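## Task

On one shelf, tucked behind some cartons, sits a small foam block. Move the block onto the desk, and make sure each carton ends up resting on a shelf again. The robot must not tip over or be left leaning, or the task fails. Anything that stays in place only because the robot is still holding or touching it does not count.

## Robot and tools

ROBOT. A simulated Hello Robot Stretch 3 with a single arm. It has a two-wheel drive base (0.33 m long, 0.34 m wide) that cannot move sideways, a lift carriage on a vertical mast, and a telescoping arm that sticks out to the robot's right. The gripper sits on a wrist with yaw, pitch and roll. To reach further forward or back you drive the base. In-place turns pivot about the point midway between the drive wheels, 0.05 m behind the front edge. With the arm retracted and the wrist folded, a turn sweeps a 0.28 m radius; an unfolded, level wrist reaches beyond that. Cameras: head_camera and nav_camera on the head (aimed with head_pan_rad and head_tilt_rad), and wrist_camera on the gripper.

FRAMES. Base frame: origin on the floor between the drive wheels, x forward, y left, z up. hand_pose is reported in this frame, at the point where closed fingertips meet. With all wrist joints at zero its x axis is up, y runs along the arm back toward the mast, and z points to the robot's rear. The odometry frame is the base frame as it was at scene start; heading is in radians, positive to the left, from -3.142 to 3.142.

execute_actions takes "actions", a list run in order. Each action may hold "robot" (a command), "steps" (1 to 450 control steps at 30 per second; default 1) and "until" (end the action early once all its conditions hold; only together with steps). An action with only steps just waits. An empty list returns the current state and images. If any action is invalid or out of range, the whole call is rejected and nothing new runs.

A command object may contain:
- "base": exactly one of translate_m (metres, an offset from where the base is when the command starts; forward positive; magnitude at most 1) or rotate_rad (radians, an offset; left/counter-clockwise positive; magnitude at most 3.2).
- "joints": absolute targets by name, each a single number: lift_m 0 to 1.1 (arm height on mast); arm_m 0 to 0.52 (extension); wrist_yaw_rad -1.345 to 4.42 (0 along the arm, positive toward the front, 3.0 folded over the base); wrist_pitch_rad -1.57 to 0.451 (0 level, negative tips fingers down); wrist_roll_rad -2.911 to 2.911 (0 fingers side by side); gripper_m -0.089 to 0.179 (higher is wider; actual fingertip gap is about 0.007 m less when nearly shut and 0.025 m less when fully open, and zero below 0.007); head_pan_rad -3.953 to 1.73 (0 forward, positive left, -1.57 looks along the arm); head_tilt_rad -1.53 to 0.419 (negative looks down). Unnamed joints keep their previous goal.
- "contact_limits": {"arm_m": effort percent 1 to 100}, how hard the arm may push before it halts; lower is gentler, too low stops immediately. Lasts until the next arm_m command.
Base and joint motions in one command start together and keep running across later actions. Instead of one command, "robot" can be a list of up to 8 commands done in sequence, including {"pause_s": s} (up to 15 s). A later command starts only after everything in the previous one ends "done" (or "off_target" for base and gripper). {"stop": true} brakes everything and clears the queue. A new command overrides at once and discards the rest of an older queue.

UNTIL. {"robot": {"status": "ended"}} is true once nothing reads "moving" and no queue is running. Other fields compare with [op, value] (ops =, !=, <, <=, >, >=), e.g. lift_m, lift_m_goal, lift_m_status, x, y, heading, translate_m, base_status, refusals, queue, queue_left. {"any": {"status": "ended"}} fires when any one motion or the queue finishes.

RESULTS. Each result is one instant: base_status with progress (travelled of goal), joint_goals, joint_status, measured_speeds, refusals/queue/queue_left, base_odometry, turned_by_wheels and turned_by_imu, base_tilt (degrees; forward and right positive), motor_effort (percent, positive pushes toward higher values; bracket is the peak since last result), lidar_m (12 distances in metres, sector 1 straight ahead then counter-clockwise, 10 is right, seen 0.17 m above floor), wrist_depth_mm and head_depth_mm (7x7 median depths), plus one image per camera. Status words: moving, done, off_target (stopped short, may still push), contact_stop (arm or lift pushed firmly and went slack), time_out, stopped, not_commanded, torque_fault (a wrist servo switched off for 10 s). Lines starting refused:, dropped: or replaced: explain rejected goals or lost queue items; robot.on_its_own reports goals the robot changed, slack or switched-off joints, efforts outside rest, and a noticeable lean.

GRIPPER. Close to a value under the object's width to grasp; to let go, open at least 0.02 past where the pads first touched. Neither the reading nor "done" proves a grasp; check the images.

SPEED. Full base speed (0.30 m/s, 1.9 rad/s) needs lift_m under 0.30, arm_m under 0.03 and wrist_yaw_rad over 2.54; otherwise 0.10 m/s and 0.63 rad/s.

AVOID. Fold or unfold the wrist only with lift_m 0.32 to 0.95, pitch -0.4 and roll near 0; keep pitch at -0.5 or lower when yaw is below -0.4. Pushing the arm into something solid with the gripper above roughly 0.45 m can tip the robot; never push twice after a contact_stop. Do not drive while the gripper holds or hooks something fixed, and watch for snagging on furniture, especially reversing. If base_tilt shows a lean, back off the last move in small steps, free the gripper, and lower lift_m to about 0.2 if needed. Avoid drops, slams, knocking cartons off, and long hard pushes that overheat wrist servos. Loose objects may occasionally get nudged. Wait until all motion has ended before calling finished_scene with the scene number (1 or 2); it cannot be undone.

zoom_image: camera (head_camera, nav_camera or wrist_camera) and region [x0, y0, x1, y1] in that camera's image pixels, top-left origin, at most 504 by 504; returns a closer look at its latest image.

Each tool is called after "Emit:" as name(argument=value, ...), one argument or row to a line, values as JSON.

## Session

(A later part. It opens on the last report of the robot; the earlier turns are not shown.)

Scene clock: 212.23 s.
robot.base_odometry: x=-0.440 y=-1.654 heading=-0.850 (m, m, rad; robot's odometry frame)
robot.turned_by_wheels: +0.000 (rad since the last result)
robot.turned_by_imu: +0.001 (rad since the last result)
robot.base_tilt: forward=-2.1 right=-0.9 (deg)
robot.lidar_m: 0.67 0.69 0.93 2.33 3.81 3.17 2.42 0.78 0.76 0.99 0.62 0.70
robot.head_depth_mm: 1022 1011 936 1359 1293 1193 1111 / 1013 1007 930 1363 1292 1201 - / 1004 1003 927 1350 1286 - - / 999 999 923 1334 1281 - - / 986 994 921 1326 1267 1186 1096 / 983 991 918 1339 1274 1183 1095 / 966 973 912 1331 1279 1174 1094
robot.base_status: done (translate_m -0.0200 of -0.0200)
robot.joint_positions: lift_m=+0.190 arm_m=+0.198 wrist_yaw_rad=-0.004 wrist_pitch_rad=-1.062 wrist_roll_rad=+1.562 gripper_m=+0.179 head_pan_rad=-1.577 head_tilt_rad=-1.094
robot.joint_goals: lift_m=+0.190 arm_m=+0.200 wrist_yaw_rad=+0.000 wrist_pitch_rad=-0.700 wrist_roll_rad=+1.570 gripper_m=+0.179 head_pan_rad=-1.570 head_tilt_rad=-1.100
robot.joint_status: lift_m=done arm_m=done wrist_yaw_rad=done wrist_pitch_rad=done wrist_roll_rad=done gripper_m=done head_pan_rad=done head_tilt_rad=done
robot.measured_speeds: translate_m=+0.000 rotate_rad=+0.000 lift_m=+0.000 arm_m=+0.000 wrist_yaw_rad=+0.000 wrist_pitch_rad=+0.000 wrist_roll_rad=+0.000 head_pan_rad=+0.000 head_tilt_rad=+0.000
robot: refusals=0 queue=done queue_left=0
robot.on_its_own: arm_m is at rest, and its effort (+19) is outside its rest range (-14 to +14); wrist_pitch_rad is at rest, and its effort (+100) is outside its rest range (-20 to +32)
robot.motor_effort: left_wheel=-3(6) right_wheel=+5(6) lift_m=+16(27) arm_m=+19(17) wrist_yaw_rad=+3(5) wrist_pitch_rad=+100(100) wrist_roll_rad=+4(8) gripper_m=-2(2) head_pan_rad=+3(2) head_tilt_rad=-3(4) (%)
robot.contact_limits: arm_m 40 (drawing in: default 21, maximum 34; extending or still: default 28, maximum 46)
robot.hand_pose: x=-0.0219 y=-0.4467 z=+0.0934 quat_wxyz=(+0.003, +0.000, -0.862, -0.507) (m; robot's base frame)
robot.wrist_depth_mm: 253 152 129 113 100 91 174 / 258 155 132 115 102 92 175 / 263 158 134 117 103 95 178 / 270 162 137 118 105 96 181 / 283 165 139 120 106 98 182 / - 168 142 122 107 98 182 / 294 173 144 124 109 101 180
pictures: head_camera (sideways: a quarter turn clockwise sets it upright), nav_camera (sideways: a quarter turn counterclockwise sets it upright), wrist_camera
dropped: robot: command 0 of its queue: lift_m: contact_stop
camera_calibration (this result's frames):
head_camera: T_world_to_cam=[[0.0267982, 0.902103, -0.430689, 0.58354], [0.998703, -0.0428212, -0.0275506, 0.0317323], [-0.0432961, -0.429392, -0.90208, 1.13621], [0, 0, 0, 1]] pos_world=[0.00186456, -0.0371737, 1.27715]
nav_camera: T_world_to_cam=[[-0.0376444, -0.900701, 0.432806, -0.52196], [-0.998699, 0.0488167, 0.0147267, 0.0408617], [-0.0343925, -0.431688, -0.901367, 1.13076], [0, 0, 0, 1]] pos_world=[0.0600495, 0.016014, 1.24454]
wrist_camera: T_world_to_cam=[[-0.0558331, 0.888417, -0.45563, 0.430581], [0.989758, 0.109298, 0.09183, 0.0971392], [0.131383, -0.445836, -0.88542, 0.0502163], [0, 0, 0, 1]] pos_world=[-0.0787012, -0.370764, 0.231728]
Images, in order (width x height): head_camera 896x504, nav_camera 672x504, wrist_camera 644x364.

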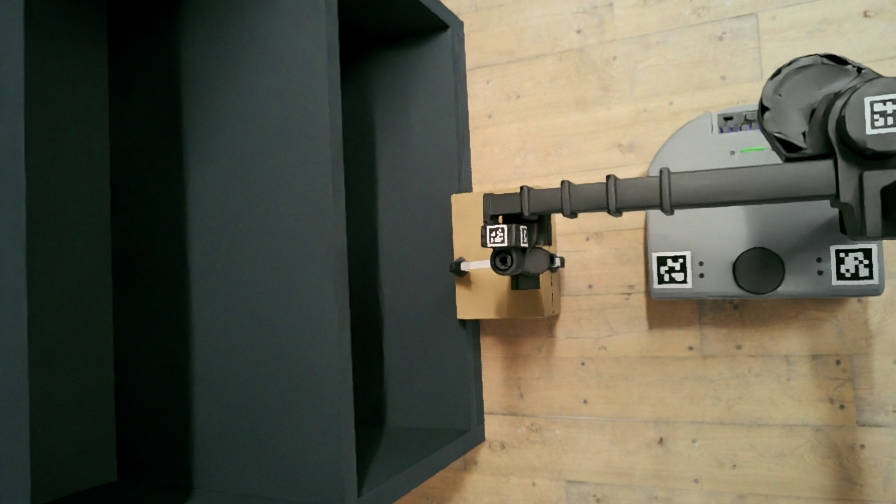

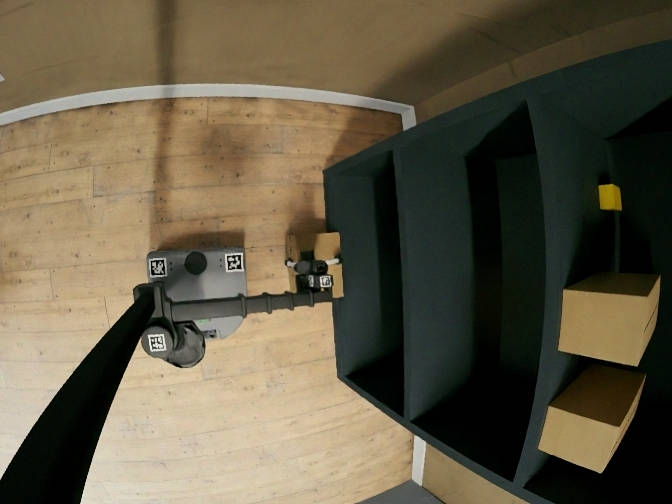

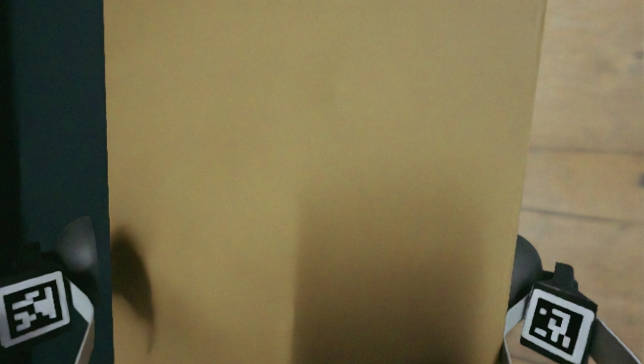

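Pitch servo is pressing; lift now with slightly less arm.

Emit:
execute_actions(
  actions=[
    {"robot":{"joints":{"arm_m":0.17,"lift_m":0.25}},"steps":60,"until":{"robot":{"status":"ended"}}},
  ],
)

Scene clock: 215.47 s.
robot.base_odometry: x=-0.440 y=-1.654 heading=-0.850 (m, m, rad; robot's odometry frame)
robot.turned_by_wheels: +0.000 (rad since the last result)
robot.turned_by_imu: +0.001 (rad since the last result)
robot.base_tilt: forward=-2.1 right=-0.9 (deg)
robot.lidar_m: 0.67 0.69 0.93 2.33 3.82 3.19 2.42 0.79 0.40 0.38 0.62 0.70
robot.head_depth_mm: 1022 1008 935 1360 1296 1193 1110 / 1013 1008 930 1369 1289 1204 - / 1003 1000 928 1355 1297 - - / 998 996 924 1332 1260 - - / 988 998 919 1333 1269 1179 1098 / 987 991 918 1346 1271 1178 1093 / 967 968 911 1332 1270 1177 1088
robot.base_status: done (translate_m -0.0200 of -0.0200)
robot.joint_positions: lift_m=+0.250 arm_m=+0.169 wrist_yaw_rad=-0.003 wrist_pitch_rad=-0.929 wrist_roll_rad=+1.564 gripper_m=+0.179 head_pan_rad=-1.577 head_tilt_rad=-1.094
robot.joint_goals: lift_m=+0.250 arm_m=+0.170 wrist_yaw_rad=+0.000 wrist_pitch_rad=-0.700 wrist_roll_rad=+1.570 gripper_m=+0.179 head_pan_rad=-1.570 head_tilt_rad=-1.100
robot.joint_status: lift_m=done arm_m=done wrist_yaw_rad=done wrist_pitch_rad=done wrist_roll_rad=done gripper_m=done head_pan_rad=done head_tilt_rad=done
robot.measured_speeds: translate_m=+0.000 rotate_rad=+0.000 lift_m=+0.000 arm_m=+0.000 wrist_yaw_rad=+0.000 wrist_pitch_rad=+0.000 wrist_roll_rad=+0.000 head_pan_rad=+0.000 head_tilt_rad=+0.000
robot: refusals=0 queue=done queue_left=0
robot.on_its_own: wrist_pitch_rad is at rest, and its effort (+100) is outside its rest range (-20 to +32)
robot.motor_effort: left_wheel=-3(3) right_wheel=+2(4) lift_m=+24(26) arm_m=+6(19) wrist_yaw_rad=+2(3) wrist_pitch_rad=+100(100) wrist_roll_rad=+3(4) gripper_m=-2(2) head_pan_rad=+2(2) head_tilt_rad=-4(2) (%)
robot.hand_pose: x=-0.0219 y=-0.4484 z=+0.1688 quat_wxyz=(+0.003, +0.000, -0.894, -0.448) (m; robot's base frame)
robot.wrist_depth_mm: 488 378 240 157 117 125 209 / 487 385 244 159 118 130 215 / 497 396 246 161 119 136 217 / 507 402 249 162 120 142 222 / 512 414 253 163 123 142 225 / - 418 257 165 126 138 227 / 548 433 261 166 127 152 224
pictures: head_camera (sideways: a quarter turn clockwise sets it upright), nav_camera (sideways: a quarter turn counterclockwise sets it upright), wrist_camera
camera_calibration (this result's frames):
head_camera: T_world_to_cam=[[0.0267984, 0.902103, -0.430689, 0.58354], [0.998703, -0.0428214, -0.0275506, 0.0317324], [-0.0432962, -0.429392, -0.90208, 1.13621], [0, 0, 0, 1]] pos_world=[0.00186455, -0.0371737, 1.27715]
nav_camera: T_world_to_cam=[[-0.0376446, -0.900701, 0.432806, -0.521959], [-0.998699, 0.0488169, 0.0147267, 0.0408617], [-0.0343926, -0.431688, -0.901367, 1.13077], [0, 0, 0, 1]] pos_world=[0.0600496, 0.016014, 1.24454]
wrist_camera: T_world_to_cam=[[-0.0552463, 0.820148, -0.569478, 0.455052], [0.989763, 0.120154, 0.0770234, 0.0977439], [0.131596, -0.559393, -0.81839, 0.0540074], [0, 0, 0, 1]] pos_world=[-0.0787104, -0.354743, 0.295813]
Images, in order (width x height): head_camera 896x504, nav_camera 672x504, wrist_camera 644x364.

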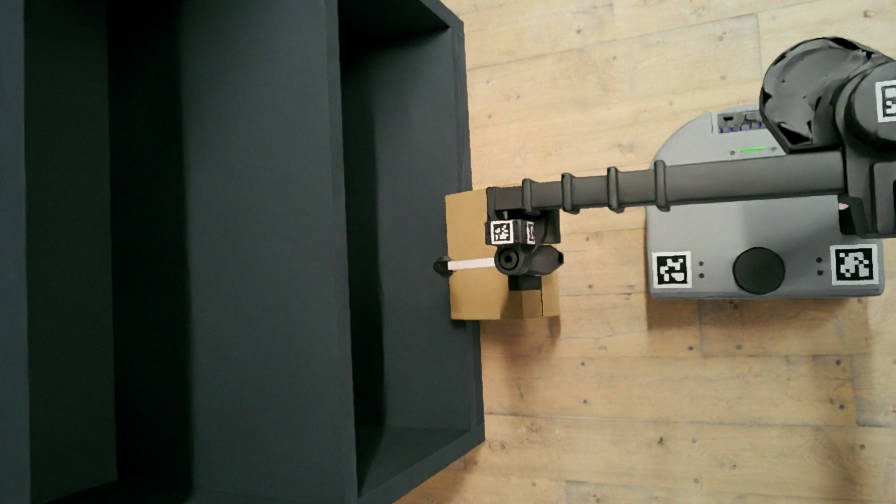

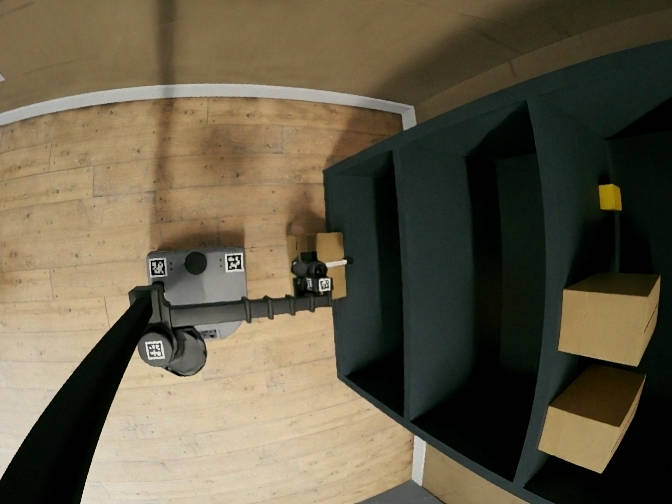

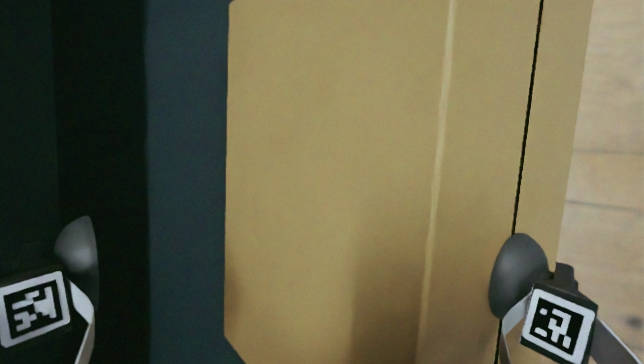

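Emit:
execute_actions(
  actions=[
    {"robot":{"joints":{"arm_m":0.22,"lift_m":0.30}},"steps":60,"until":{"robot":{"status":"ended"}}},
  ],
)

Scene clock: 223.60 s.
torque_fault: robot.wrist_pitch_rad switched itself off since the last result.
robot.base_odometry: x=-0.440 y=-1.654 heading=-0.850 (m, m, rad; robot's odometry frame)
robot.turned_by_wheels: +0.000 (rad since the last result)
robot.turned_by_imu: +0.002 (rad since the last result)
robot.base_tilt: forward=-2.1 right=-0.9 (deg)
robot.lidar_m: 0.67 0.69 0.93 2.33 3.82 3.20 2.42 0.78 0.76 0.99 0.62 0.70
robot.head_depth_mm: 1022 1012 932 1362 1296 1194 1118 / 1014 1005 928 1363 1291 1205 - / 1006 1003 926 1358 1281 - - / 998 999 927 1353 1257 - - / 992 993 917 1342 1275 1181 1094 / 983 991 917 1344 1278 1170 1093 / 968 975 910 1339 1274 1175 1087
robot.base_status: done (translate_m -0.0200 of -0.0200)
robot.joint_positions: lift_m=+0.300 arm_m=+0.220 wrist_yaw_rad=-0.002 wrist_pitch_rad=-1.112 wrist_roll_rad=+1.565 gripper_m=+0.179 head_pan_rad=-1.577 head_tilt_rad=-1.094
robot.joint_goals: lift_m=+0.300 arm_m=+0.220 wrist_yaw_rad=+0.000 wrist_pitch_rad=-1.111 wrist_roll_rad=+1.570 gripper_m=+0.179 head_pan_rad=-1.570 head_tilt_rad=-1.100
robot.joint_status: lift_m=done arm_m=done wrist_yaw_rad=done wrist_pitch_rad=done wrist_roll_rad=done gripper_m=done head_pan_rad=done head_tilt_rad=done
robot.measured_speeds: translate_m=+0.000 rotate_rad=+0.000 lift_m=+0.000 arm_m=+0.000 wrist_yaw_rad=+0.000 wrist_pitch_rad=-0.024 wrist_roll_rad=+0.000 head_pan_rad=+0.000 head_tilt_rad=+0.000
robot: refusals=0 queue=done queue_left=0
robot.on_its_own: wrist_pitch_rad is off since a torque_fault, and then holds where it rests, not at your -0.700
robot.motor_effort: left_wheel=+0(3) right_wheel=+0(3) lift_m=+25(26) arm_m=+4(4) wrist_yaw_rad=+2(2) wrist_pitch_rad=+0(100) wrist_roll_rad=+3(4) gripper_m=+1(2) head_pan_rad=+2(3) head_tilt_rad=-3(4) (%)
robot.hand_pose: x=-0.0218 y=-0.4563 z=+0.1980 quat_wxyz=(+0.002, +0.000, -0.849, -0.528) (m; robot's base frame)
robot.wrist_depth_mm: 405 350 306 224 201 182 256 / 418 359 309 227 204 185 262 / 426 366 318 232 207 189 265 / 438 373 319 236 210 192 268 / 460 382 329 238 214 199 272 / - 388 333 243 217 201 273 / 473 400 343 248 220 204 270
pictures: head_camera (sideways: a quarter turn clockwise sets it upright), nav_camera (sideways: a quarter turn counterclockwise sets it upright), wrist_camera
camera_calibration (this result's frames):
head_camera: T_world_to_cam=[[0.0267982, 0.902103, -0.430689, 0.58354], [0.998703, -0.0428212, -0.0275506, 0.0317323], [-0.0432961, -0.429392, -0.90208, 1.13621], [0, 0, 0, 1]] pos_world=[0.00186456, -0.0371737, 1.27715]
nav_camera: T_world_to_cam=[[-0.0376444, -0.900701, 0.432806, -0.52196], [-0.998699, 0.0488167, 0.0147267, 0.0408617], [-0.0343925, -0.431688, -0.901367, 1.13076], [0, 0, 0, 1]] pos_world=[0.0600495, 0.016014, 1.24454]
wrist_camera: T_world_to_cam=[[-0.0539069, 0.910139, -0.410781, 0.487839], [0.989745, 0.1032, 0.0987695, 0.0842401], [0.132287, -0.401244, -0.906368, 0.163073], [0, 0, 0, 1]] pos_world=[-0.0786507, -0.387263, 0.33988]
Images, in order (width x height): head_camera 896x504, nav_camera 672x504, wrist_camera 644x364.

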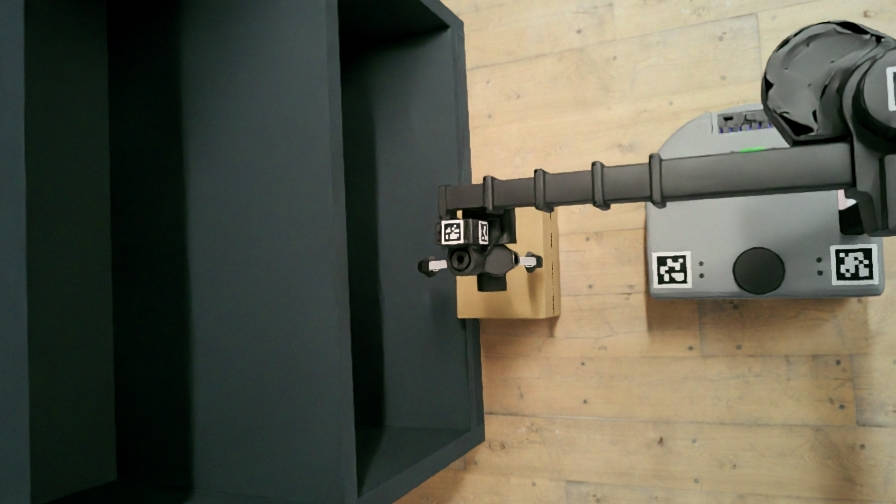

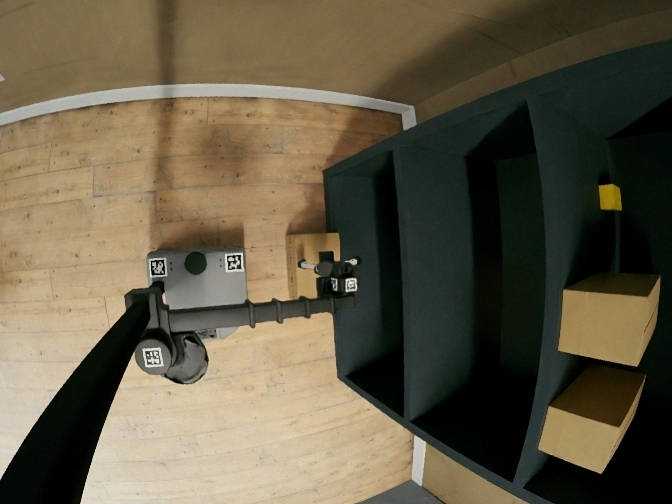

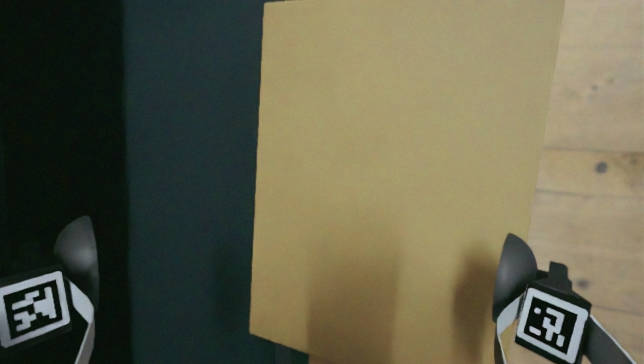

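Emit:
execute_actions(
  actions=[
    {"robot":[{"joints":{"lift_m":0.4}},{"joints":{"arm_m":0,"gripper_m":0.0},"base":{"rotate_rad":-0.7}},{"base":{"translate_m":-0.3}},{"base":{"rotate_rad":0.7}},{"base":{"translate_m":0.23}},{"joints":{"wrist_pitch_rad":-0.25,"arm_m":0.08,"head_tilt_rad":-0.95}},{"joints":{"lift_m":0.0}},{"joints":{"arm_m":0.3},"contact_limits":{"arm_m":20}}],"steps":450,"until":{"robot":{"status":"ended"}}},
    {"steps":300,"until":{"robot":{"status":"ended"}}},
  ],
)

Scene clock: 249.93 s.
robot.base_odometry: x=-0.294 y=-1.527 heading=-0.850 (m, m, rad; robot's odometry frame)
robot.turned_by_wheels: +0.000 (rad since the last result)
robot.turned_by_imu: +0.005 (rad since the last result)
robot.base_tilt: forward=-2.1 right=-0.9 (deg)
robot.lidar_m: 0.66 0.68 0.92 2.30 - 3.19 3.06 1.65 0.91 1.18 0.79 0.69
robot.head_depth_mm: 1125 1185 1102 1456 1354 1219 1105 / 1123 1202 1087 1467 1353 1212 1123 / 1103 1209 1070 1464 1331 1222 - / 1100 1195 1067 1438 1305 1193 - / 1088 1189 1062 1429 1316 1208 1090 / 1084 1189 1053 1422 1333 1202 1088 / 1039 1102 1025 1453 1342 1196 1081
robot.base_status: done (translate_m +0.2300 of +0.2300)
robot.joint_positions: lift_m=+0.003 arm_m=+0.154 wrist_yaw_rad=-0.015 wrist_pitch_rad=-0.265 wrist_roll_rad=+1.567 gripper_m=+0.000 head_pan_rad=-1.577 head_tilt_rad=-0.951
robot.joint_goals: lift_m=+0.000 arm_m=+0.155 wrist_yaw_rad=+0.000 wrist_pitch_rad=-0.250 wrist_roll_rad=+1.570 gripper_m=+0.000 head_pan_rad=-1.570 head_tilt_rad=-0.950
robot.joint_status: lift_m=done arm_m=contact_stop wrist_yaw_rad=done wrist_pitch_rad=done wrist_roll_rad=done gripper_m=done head_pan_rad=done head_tilt_rad=done
robot.measured_speeds: translate_m=+0.000 rotate_rad=+0.003 lift_m=+0.000 arm_m=-0.022 wrist_yaw_rad=+0.000 wrist_pitch_rad=+0.000 wrist_roll_rad=+0.000 head_pan_rad=+0.000 head_tilt_rad=+0.000
robot: refusals=0 queue=dropped queue_left=0
robot.on_its_own: arm_m is slack since a contact_stop, until your next command for it (your +0.300 is given up)
robot.motor_effort: left_wheel=-7(9) right_wheel=+7(12) lift_m=+17(26) arm_m=+12(21) wrist_yaw_rad=+11(15) wrist_pitch_rad=+8(14) wrist_roll_rad=+2(3) gripper_m=-4(84) head_pan_rad=+2(3) head_tilt_rad=+1(14) (%)
robot.contact_limits: arm_m 20 (drawing in: default 21, maximum 34; extending or still: default 28, maximum 46)
robot.hand_pose: x=-0.0251 y=-0.5403 z=+0.0509 quat_wxyz=(+0.001, -0.007, -0.991, -0.133) (m; robot's base frame)
robot.wrist_depth_mm: 644 666 154 166 163 112 85 / 647 679 156 170 163 112 84 / 656 679 159 173 162 111 84 / 672 696 163 176 162 111 84 / 679 699 164 182 161 110 84 / 691 720 164 - 160 110 84 / 630 612 174 186 150 110 83
pictures: head_camera (sideways: a quarter turn clockwise sets it upright), nav_camera (sideways: a quarter turn counterclockwise sets it upright), wrist_camera
camera_calibration (this result's frames):
head_camera: T_world_to_cam=[[0.0263452, 0.831602, -0.554747, 0.745145], [0.998684, -0.0463241, -0.0220149, 0.0245302], [-0.0440058, -0.553437, -0.831728, 1.04479], [0, 0, 0, 1]] pos_world=[0.00184779, -0.0403032, 1.28289]
nav_camera: T_world_to_cam=[[-0.0371898, -0.829913, 0.556652, -0.683289], [-0.998692, 0.0504329, 0.0084681, 0.0490075], [-0.0351014, -0.555609, -0.830702, 1.03893], [0, 0, 0, 1]] pos_world=[0.06, 0.00769891, 1.24298]
wrist_camera: T_world_to_cam=[[-0.0498277, 0.296034, -0.953877, 0.199621], [0.99158, 0.128959, -0.0117749, 0.130298], [0.119526, -0.946432, -0.299967, -0.329265], [0, 0, 0, 1]] pos_world=[-0.0798982, -0.387525, 0.09318]
Images, in order (width x height): head_camera 896x504, nav_camera 672x504, wrist_camera 644x364.

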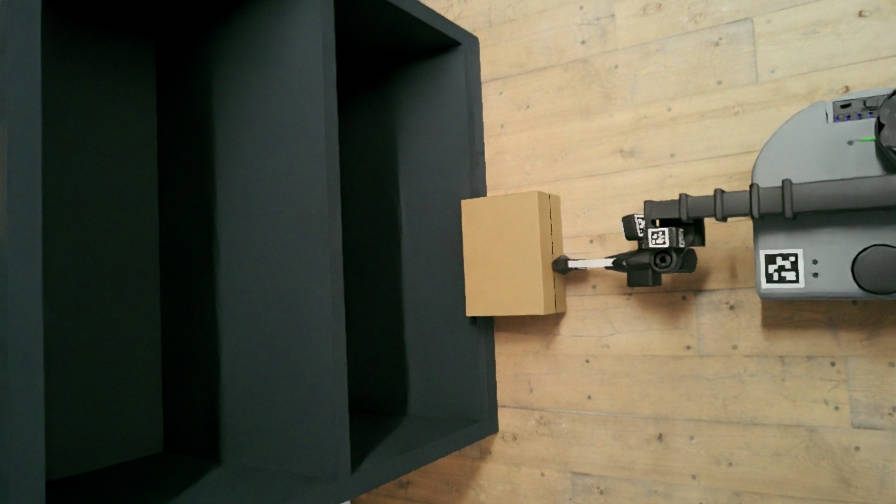

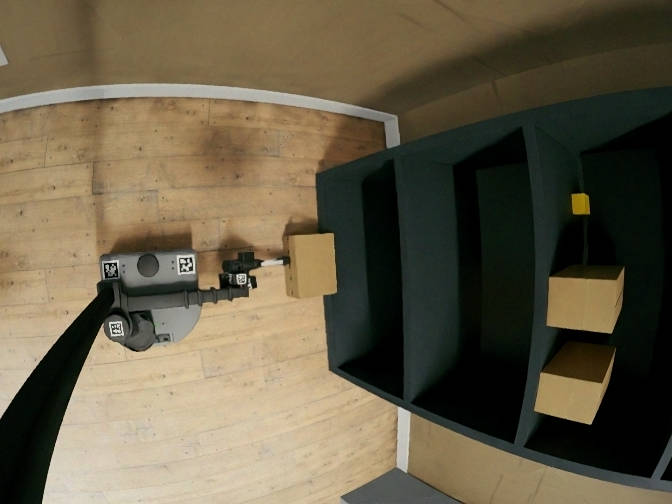

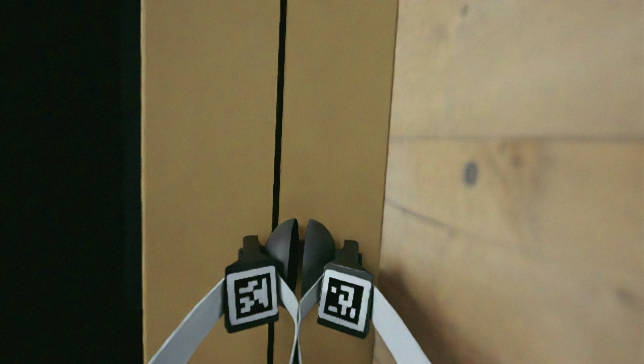

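Emit:
execute_actions(
  actions=[
    {"robot":[{"joints":{"arm_m":0.11,"lift_m":0.04}},{"joints":{"wrist_pitch_rad":-0.45,"gripper_m":0.04}},{"joints":{"arm_m":0.3},"contact_limits":{"arm_m":20}}],"steps":200,"until":{"robot":{"status":"ended"}}},
    {"robot":{"joints":{"arm_m":0.2,"lift_m":0.09,"gripper_m":0.11},"contact_limits":{"arm_m":40}},"steps":90,"until":{"robot":{"status":"ended"}}},
  ],
)

Scene clock: 261.23 s.
robot.base_odometry: x=-0.294 y=-1.527 heading=-0.850 (m, m, rad; robot's odometry frame)
robot.turned_by_wheels: +0.001 (rad since the last result)
robot.turned_by_imu: -0.009 (rad since the last result)
robot.base_tilt: forward=-2.1 right=-0.8 (deg)
robot.lidar_m: 0.67 0.68 0.91 2.24 3.63 3.20 3.06 1.65 0.91 0.58 0.79 0.70
robot.head_depth_mm: 1123 1187 1112 1450 1358 1216 1102 / 1114 1212 1099 1472 1361 1212 1115 / 1111 1208 1073 1466 1331 1222 - / 1102 1211 1067 1431 1317 1193 - / 1094 1201 1063 1434 1321 1205 1092 / 1086 1188 1061 1438 1338 1202 1089 / 1003 1131 1036 1434 1332 1197 1088
robot.base_status: done (translate_m +0.2300 of +0.2300)
robot.joint_positions: lift_m=+0.090 arm_m=+0.163 wrist_yaw_rad=+0.019 wrist_pitch_rad=-0.474 wrist_roll_rad=+1.568 gripper_m=+0.110 head_pan_rad=-1.576 head_tilt_rad=-0.948
robot.joint_goals: lift_m=+0.090 arm_m=+0.163 wrist_yaw_rad=+0.000 wrist_pitch_rad=-0.450 wrist_roll_rad=+1.570 gripper_m=+0.110 head_pan_rad=-1.570 head_tilt_rad=-0.950
robot.joint_status: lift_m=done arm_m=contact_stop wrist_yaw_rad=done wrist_pitch_rad=done wrist_roll_rad=done gripper_m=done head_pan_rad=done head_tilt_rad=done
robot.measured_speeds: translate_m=+0.000 rotate_rad=+0.000 lift_m=+0.000 arm_m=-0.002 wrist_yaw_rad=+0.000 wrist_pitch_rad=+0.000 wrist_roll_rad=+0.000 head_pan_rad=+0.000 head_tilt_rad=+0.000
robot: refusals=0 queue=dropped queue_left=0
robot.on_its_own: arm_m is slack since a contact_stop, until your next command for it (your +0.200 is given up); wrist_yaw_rad is at rest, and its effort (-13) is outside its rest range (-12 to +12)
robot.motor_effort: left_wheel=+2(8) right_wheel=-4(12) lift_m=+24(28) arm_m=+0(41) wrist_yaw_rad=-13(22) wrist_pitch_rad=+14(78) wrist_roll_rad=+1(2) gripper_m=+1(100) head_pan_rad=+2(3) head_tilt_rad=-1(2) (%)
robot.contact_limits: arm_m 40 (drawing in: default 21, maximum 34; extending or still: default 28, maximum 46)
robot.hand_pose: x=-0.0173 y=-0.5252 z=+0.0900 quat_wxyz=(+0.004, +0.009, -0.972, -0.235) (m; robot's base frame)
robot.wrist_depth_mm: 156 157 159 281 217 165 132 / 158 161 162 281 218 165 132 / 162 163 166 281 218 166 133 / 165 167 170 285 220 166 134 / 397 170 172 302 231 166 133 / 638 - 177 308 243 161 134 / 602 178 180 308 232 161 134
pictures: head_camera (sideways: a quarter turn clockwise sets it upright), nav_camera (sideways: a quarter turn counterclockwise sets it upright), wrist_camera
replaced: robot.arm_m: its motion had ended contact_stop
camera_calibration (this result's frames):
head_camera: T_world_to_cam=[[0.0256976, 0.830067, -0.557072, 0.748177], [0.998719, -0.0456174, -0.0219016, 0.0243826], [-0.0435919, -0.555795, -0.830175, 1.04277], [0, 0, 0, 1]] pos_world=[0.00187852, -0.0403595, 1.283]
nav_camera: T_world_to_cam=[[-0.0365435, -0.82838, 0.558973, -0.686316], [-0.99873, 0.0496883, 0.00834338, 0.0491701], [-0.0346859, -0.557958, -0.829144, 1.0369], [0, 0, 0, 1]] pos_world=[0.0599932, 0.00757554, 1.24296]
wrist_camera: T_world_to_cam=[[-0.062857, 0.485468, -0.871992, 0.324774], [0.986672, 0.161623, 0.0188574, 0.135456], [0.150089, -0.859185, -0.489157, -0.240807], [0, 0, 0, 1]] pos_world=[-0.0770944, -0.386458, 0.162854]
Images, in order (width x height): head_camera 896x504, nav_camera 672x504, wrist_camera 644x364.

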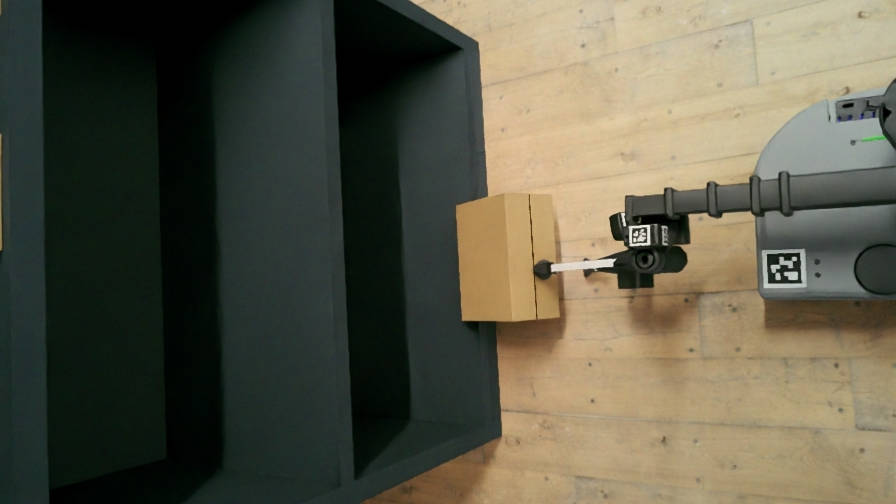

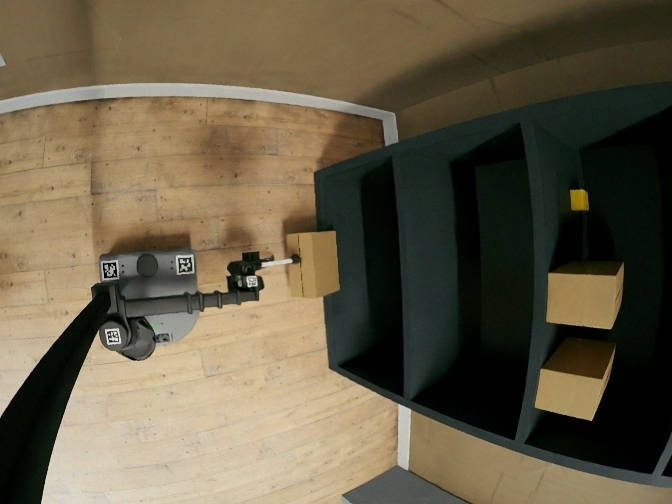

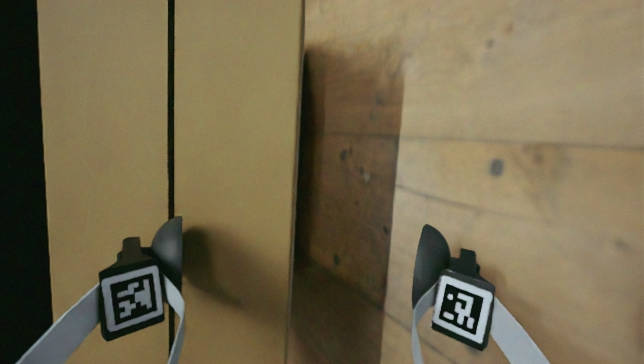

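Working. Pitch up to bring the lower finger under.

Emit:
execute_actions(
  actions=[
    {"robot":{"joints":{"arm_m":0.185,"lift_m":0.07,"wrist_pitch_rad":-0.15},"contact_limits":{"arm_m":40}},"steps":90,"until":{"robot":{"status":"ended"}}},
  ],
)

Scene clock: 264.57 s.
robot.base_odometry: x=-0.294 y=-1.527 heading=-0.850 (m, m, rad; robot's odometry frame)
robot.turned_by_wheels: +0.000 (rad since the last result)
robot.turned_by_imu: +0.000 (rad since the last result)
robot.base_tilt: forward=-2.1 right=-0.8 (deg)
robot.lidar_m: 0.67 0.68 0.91 2.22 3.60 3.23 3.05 1.65 0.91 0.58 0.79 0.70
robot.head_depth_mm: 1129 1189 1111 1459 1366 1222 1101 / 1121 1213 1100 1470 1354 1215 1117 / 1108 1213 1070 1451 1333 1221 - / 1099 1206 1069 1436 1329 1204 - / 1090 1196 1063 1441 1315 1206 1095 / 1083 1190 1059 1443 1347 1202 1087 / 1003 1133 1032 1429 1336 1198 1088
robot.base_status: done (translate_m +0.2300 of +0.2300)
robot.joint_positions: lift_m=+0.070 arm_m=+0.184 wrist_yaw_rad=+0.002 wrist_pitch_rad=-0.165 wrist_roll_rad=+1.568 gripper_m=+0.110 head_pan_rad=-1.576 head_tilt_rad=-0.948
robot.joint_goals: lift_m=+0.070 arm_m=+0.185 wrist_yaw_rad=+0.000 wrist_pitch_rad=-0.150 wrist_roll_rad=+1.570 gripper_m=+0.110 head_pan_rad=-1.570 head_tilt_rad=-0.950
robot.joint_status: lift_m=done arm_m=done wrist_yaw_rad=done wrist_pitch_rad=done wrist_roll_rad=done gripper_m=done head_pan_rad=done head_tilt_rad=done
robot.measured_speeds: translate_m=+0.000 rotate_rad=+0.000 lift_m=+0.000 arm_m=+0.000 wrist_yaw_rad=+0.000 wrist_pitch_rad=+0.000 wrist_roll_rad=+0.000 head_pan_rad=+0.000 head_tilt_rad=+0.000
robot: refusals=0 queue=done queue_left=0
robot.motor_effort: left_wheel=+0(2) right_wheel=-1(4) lift_m=+17(22) arm_m=+5(13) wrist_yaw_rad=-1(13) wrist_pitch_rad=+9(19) wrist_roll_rad=+1(1) gripper_m=-1(3) head_pan_rad=+4(3) head_tilt_rad=-1(1) (%)
robot.contact_limits: arm_m 40 (drawing in: default 21, maximum 34; extending or still: default 28, maximum 46)
robot.hand_pose: x=-0.0208 y=-0.5782 z=+0.1428 quat_wxyz=(+0.002, +0.001, -0.997, -0.083) (m; robot's base frame)
robot.wrist_depth_mm: 581 657 150 136 126 233 170 / 575 671 153 138 128 231 169 / 585 679 155 140 131 230 168 / 591 697 158 142 134 227 168 / 591 707 160 144 135 227 166 / 578 - 163 146 136 214 166 / 551 620 166 148 140 214 165
pictures: head_camera (sideways: a quarter turn clockwise sets it upright), nav_camera (sideways: a quarter turn counterclockwise sets it upright), wrist_camera
camera_calibration (this result's frames):
head_camera: T_world_to_cam=[[0.0256972, 0.830067, -0.557072, 0.748177], [0.998719, -0.0456169, -0.0219016, 0.0243826], [-0.0435917, -0.555796, -0.830175, 1.04277], [0, 0, 0, 1]] pos_world=[0.00187854, -0.0403595, 1.283]
nav_camera: T_world_to_cam=[[-0.0365431, -0.82838, 0.558973, -0.686316], [-0.99873, 0.0496878, 0.00834337, 0.0491701], [-0.0346856, -0.557958, -0.829144, 1.0369], [0, 0, 0, 1]] pos_world=[0.0599932, 0.00757556, 1.24296]
wrist_camera: T_world_to_cam=[[-0.054026, 0.198597, -0.978591, 0.24582], [0.989185, 0.144476, -0.0252905, 0.142877], [0.136361, -0.969374, -0.204255, -0.364721], [0, 0, 0, 1]] pos_world=[-0.0783174, -0.423012, 0.169674]
Images, in order (width x height): head_camera 896x504, nav_camera 672x504, wrist_camera 644x364.

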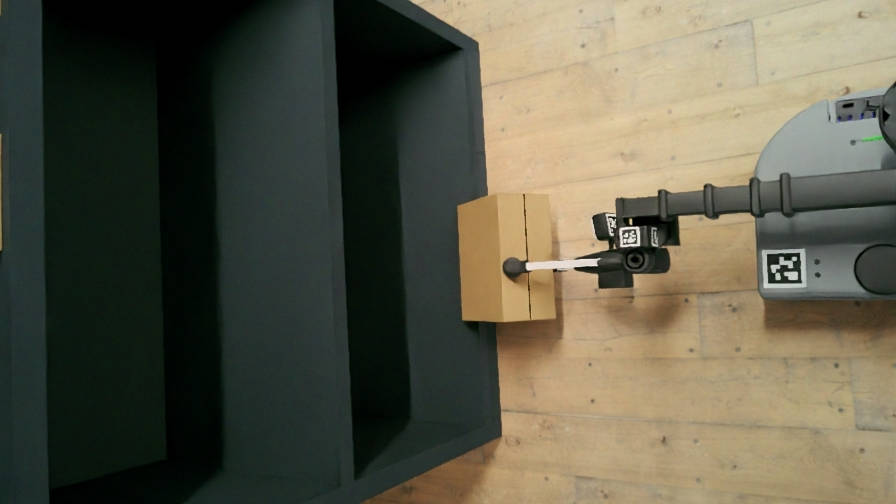

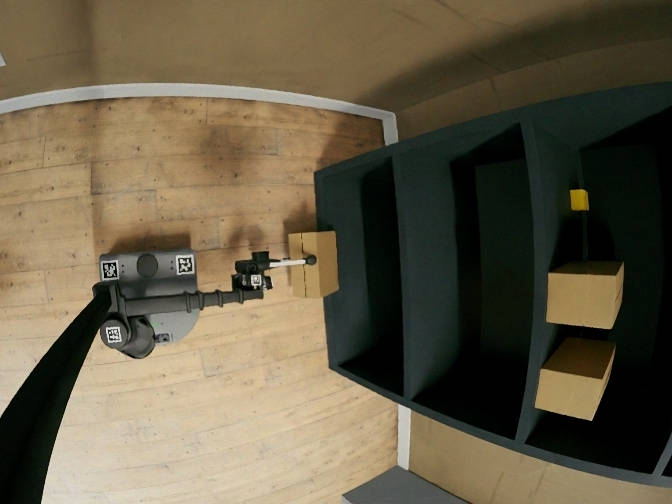

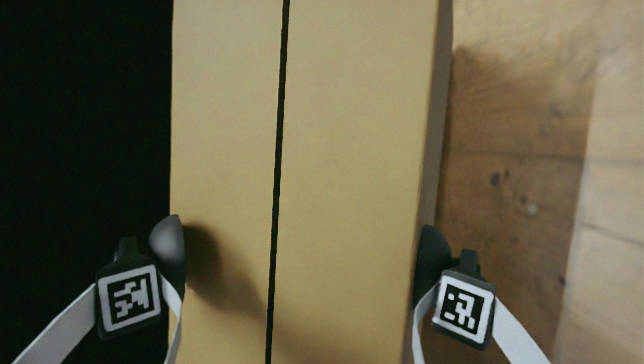

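Lower finger under. Open while extending.

Emit:
execute_actions(
  actions=[
    {"robot":[{"joints":{"arm_m":0.21,"gripper_m":0.165}},{"joints":{"arm_m":0.25}},{"joints":{"gripper_m":0.085}},{"joints":{"arm_m":0.23,"lift_m":0.2}}],"steps":250,"until":{"robot":{"status":"ended"}}},
  ],
)

Scene clock: 272.97 s.
robot.base_odometry: x=-0.294 y=-1.527 heading=-0.850 (m, m, rad; robot's odometry frame)
robot.turned_by_wheels: +0.000 (rad since the last result)
robot.turned_by_imu: +0.002 (rad since the last result)
robot.base_tilt: forward=-2.1 right=-0.9 (deg)
robot.lidar_m: 0.67 0.68 0.91 2.24 3.62 3.20 3.06 1.65 0.91 0.63 0.79 0.70
robot.head_depth_mm: 1120 1192 1106 1453 1366 1216 1099 / 1121 1213 1100 1465 1359 1220 1126 / 1110 1203 1073 1463 1355 1223 - / 1098 1196 1066 1187 1282 1222 - / 1094 1197 1065 1424 1327 1207 1094 / 1081 1188 1062 1438 1342 1200 1094 / 1002 1134 1038 1442 1336 1202 1089
robot.base_status: done (translate_m +0.2300 of +0.2300)
robot.joint_positions: lift_m=+0.200 arm_m=+0.230 wrist_yaw_rad=+0.001 wrist_pitch_rad=-0.177 wrist_roll_rad=+1.569 gripper_m=+0.095 head_pan_rad=-1.576 head_tilt_rad=-0.948
robot.joint_goals: lift_m=+0.200 arm_m=+0.230 wrist_yaw_rad=+0.000 wrist_pitch_rad=-0.150 wrist_roll_rad=+1.570 gripper_m=+0.095 head_pan_rad=-1.570 head_tilt_rad=-0.950
robot.joint_status: lift_m=done arm_m=done wrist_yaw_rad=done wrist_pitch_rad=done wrist_roll_rad=done gripper_m=done head_pan_rad=done head_tilt_rad=done
robot.measured_speeds: translate_m=+0.000 rotate_rad=+0.000 lift_m=+0.000 arm_m=+0.000 wrist_yaw_rad=+0.000 wrist_pitch_rad=+0.000 wrist_roll_rad=+0.000 head_pan_rad=+0.000 head_tilt_rad=+0.000
robot: refusals=0 queue=done queue_left=0
robot.on_its_own: gripper_m is held at +0.095, not at your +0.085, by its stall guard, which is still easing
robot.motor_effort: left_wheel=-1(1) right_wheel=-1(2) lift_m=+26(27) arm_m=-5(9) wrist_yaw_rad=+0(2) wrist_pitch_rad=+16(17) wrist_roll_rad=+1(1) gripper_m=-8(100) head_pan_rad=+2(2) head_tilt_rad=+0(0) (%)
robot.hand_pose: x=-0.0212 y=-0.6233 z=+0.2693 quat_wxyz=(+0.001, +0.000, -0.996, -0.089) (m; robot's base frame)
robot.wrist_depth_mm: 377 106 89 77 68 118 296 / 385 107 90 78 68 209 297 / 387 109 91 79 69 304 295 / 388 111 93 80 70 311 294 / 380 112 94 81 71 319 291 / - 112 96 82 72 - 291 / 400 115 97 83 73 326 278
pictures: head_camera (sideways: a quarter turn clockwise sets it upright), nav_camera (sideways: a quarter turn counterclockwise sets it upright), wrist_camera
camera_calibration (this result's frames):
head_camera: T_world_to_cam=[[0.0256974, 0.830066, -0.557072, 0.748177], [0.998719, -0.0456172, -0.0219016, 0.0243826], [-0.0435918, -0.555796, -0.830175, 1.04277], [0, 0, 0, 1]] pos_world=[0.00187853, -0.0403595, 1.283]
nav_camera: T_world_to_cam=[[-0.0365433, -0.82838, 0.558973, -0.686316], [-0.99873, 0.0496881, 0.00834337, 0.0491701], [-0.0346858, -0.557958, -0.829144, 1.0369], [0, 0, 0, 1]] pos_world=[0.0599932, 0.00757555, 1.24296]
wrist_camera: T_world_to_cam=[[-0.0531063, 0.210389, -0.976174, 0.38535], [0.989455, 0.143, -0.0230091, 0.151481], [0.134752, -0.967103, -0.215764, -0.378055], [0, 0, 0, 1]] pos_world=[-0.0784756, -0.468353, 0.298083]
Images, in order (width x height): head_camera 896x504, nav_camera 672x504, wrist_camera 644x364.

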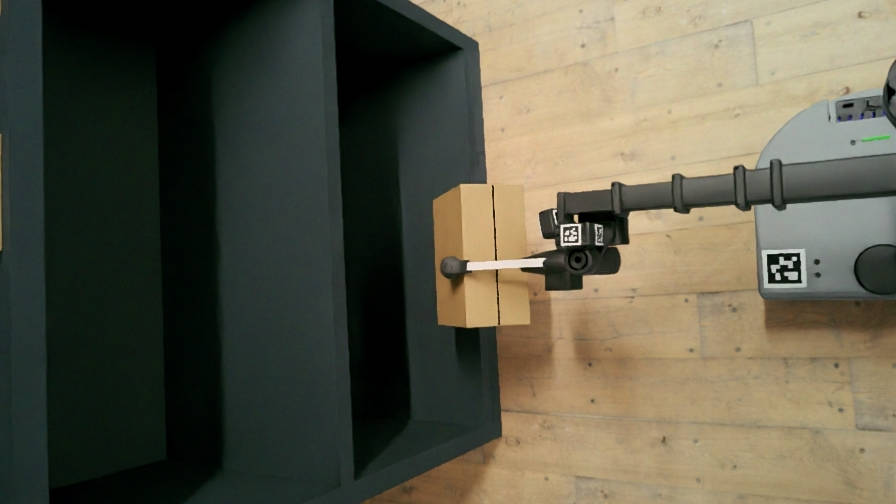

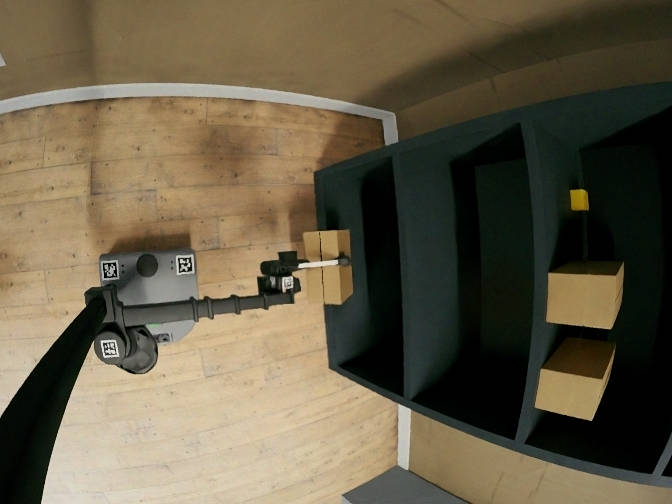

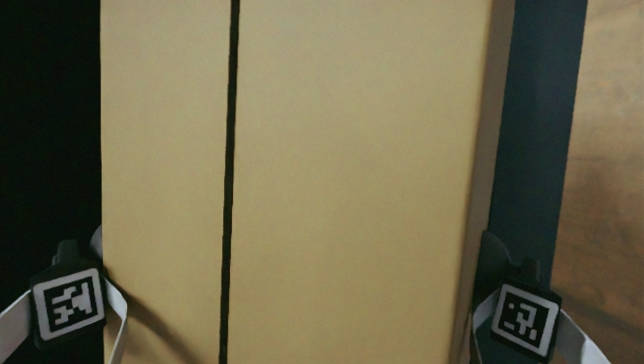

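Emit:
execute_actions(
  actions=[
    {"robot":[{"joints":{"wrist_roll_rad":0,"wrist_pitch_rad":0}},{"joints":{"arm_m":0.52}},{"joints":{"lift_m":0.11}}],"steps":300,"until":{"robot":{"status":"ended"}}},
    {"robot":[{"joints":{"gripper_m":0.179}},{"joints":{"arm_m":0.1}}],"steps":300,"until":{"robot":{"status":"ended"}}},
  ],
)

Scene clock: 289.67 s.
robot.base_odometry: x=-0.294 y=-1.527 heading=-0.850 (m, m, rad; robot's odometry frame)
robot.turned_by_wheels: +0.000 (rad since the last result)
robot.turned_by_imu: +0.003 (rad since the last result)
robot.base_tilt: forward=-2.1 right=-0.9 (deg)
robot.lidar_m: 0.66 0.68 0.91 2.23 3.63 3.22 3.06 1.65 0.91 0.81 0.79 0.70
robot.head_depth_mm: 1128 1186 1103 1460 1356 1221 1100 / 1119 1208 1102 1477 1362 1215 1113 / 1104 1211 1072 1458 1352 1226 - / 1098 1201 1068 1436 1356 1193 - / 1090 1199 1064 1437 1345 1204 1093 / 1079 1195 1058 1430 1343 1207 1091 / 1006 1130 1030 1439 1338 1200 1089
robot.base_status: done (translate_m +0.2300 of +0.2300)
robot.joint_positions: lift_m=+0.110 arm_m=+0.100 wrist_yaw_rad=+0.001 wrist_pitch_rad=-0.022 wrist_roll_rad=+0.006 gripper_m=+0.179 head_pan_rad=-1.576 head_tilt_rad=-0.948
robot.joint_goals: lift_m=+0.110 arm_m=+0.100 wrist_yaw_rad=+0.000 wrist_pitch_rad=+0.000 wrist_roll_rad=+0.000 gripper_m=+0.179 head_pan_rad=-1.570 head_tilt_rad=-0.950
robot.joint_status: lift_m=done arm_m=done wrist_yaw_rad=done wrist_pitch_rad=done wrist_roll_rad=done gripper_m=done head_pan_rad=done head_tilt_rad=done
robot.measured_speeds: translate_m=+0.000 rotate_rad=+0.000 lift_m=+0.000 arm_m=+0.000 wrist_yaw_rad=+0.000 wrist_pitch_rad=+0.000 wrist_roll_rad=+0.000 head_pan_rad=+0.000 head_tilt_rad=+0.000
robot: refusals=0 queue=done queue_left=0
robot.motor_effort: left_wheel=+0(1) right_wheel=-1(0) lift_m=+19(26) arm_m=-4(4) wrist_yaw_rad=-1(1) wrist_pitch_rad=+13(22) wrist_roll_rad=-2(6) gripper_m=-1(84) head_pan_rad=+1(3) head_tilt_rad=+0(0) (%)
robot.hand_pose: x=-0.0212 y=-0.5011 z=+0.2192 quat_wxyz=(+0.705, +0.008, -0.709, -0.008) (m; robot's base frame)
robot.wrist_depth_mm: 445 672 768 756 726 692 570 / 453 679 794 801 818 817 590 / 454 692 807 478 831 848 586 / 461 699 819 488 850 827 577 / 450 602 615 501 691 726 582 / - 420 432 446 464 471 496 / 402 407 414 421 428 440 454
pictures: head_camera (sideways: a quarter turn clockwise sets it upright), nav_camera (sideways: a quarter turn counterclockwise sets it upright), wrist_camera
camera_calibration (this result's frames):
head_camera: T_world_to_cam=[[0.0256973, 0.830066, -0.557072, 0.748177], [0.998719, -0.045617, -0.0219016, 0.0243825], [-0.0435917, -0.555796, -0.830175, 1.04277], [0, 0, 0, 1]] pos_world=[0.00187854, -0.0403595, 1.283]
nav_camera: T_world_to_cam=[[-0.0365432, -0.82838, 0.558973, -0.686316], [-0.99873, 0.0496879, 0.00834337, 0.0491701], [-0.0346857, -0.557958, -0.829144, 1.0369], [0, 0, 0, 1]] pos_world=[0.0599932, 0.00757555, 1.24296]
wrist_camera: T_world_to_cam=[[-0.998418, 0.0321583, 0.0461195, -0.0227154], [-0.040477, 0.158199, -0.986577, 0.32989], [-0.0390227, -0.986883, -0.156647, -0.29717], [0, 0, 0, 1]] pos_world=[-0.0209228, -0.34473, 0.279959]
Images, in order (width x height): head_camera 896x504, nav_camera 672x504, wrist_camera 644x364.

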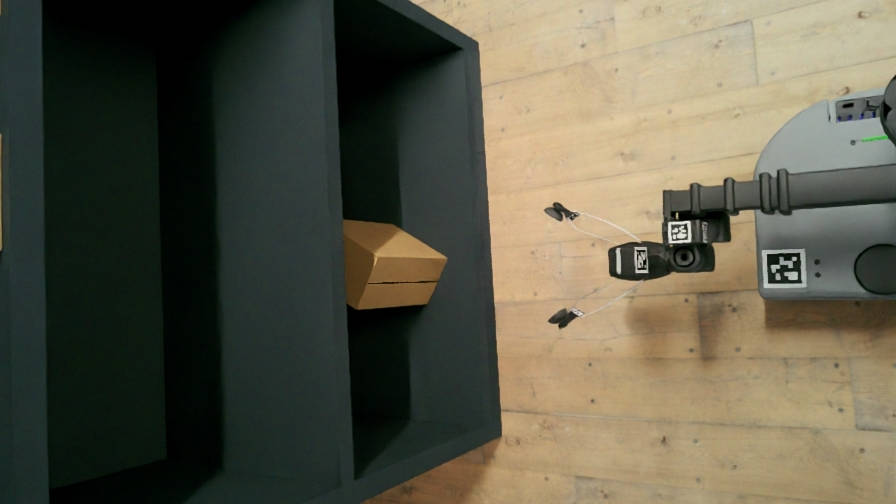

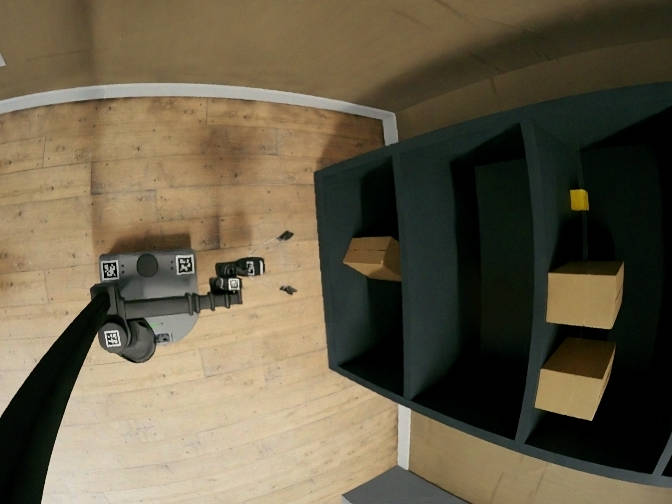

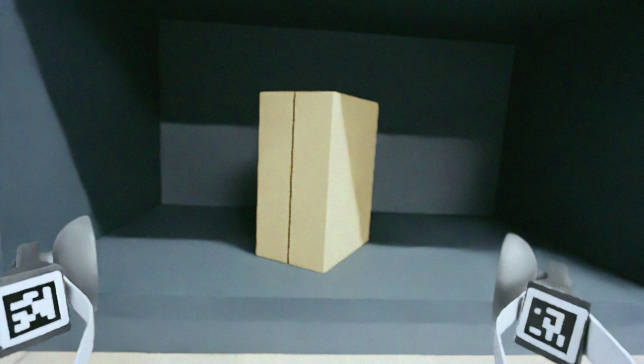

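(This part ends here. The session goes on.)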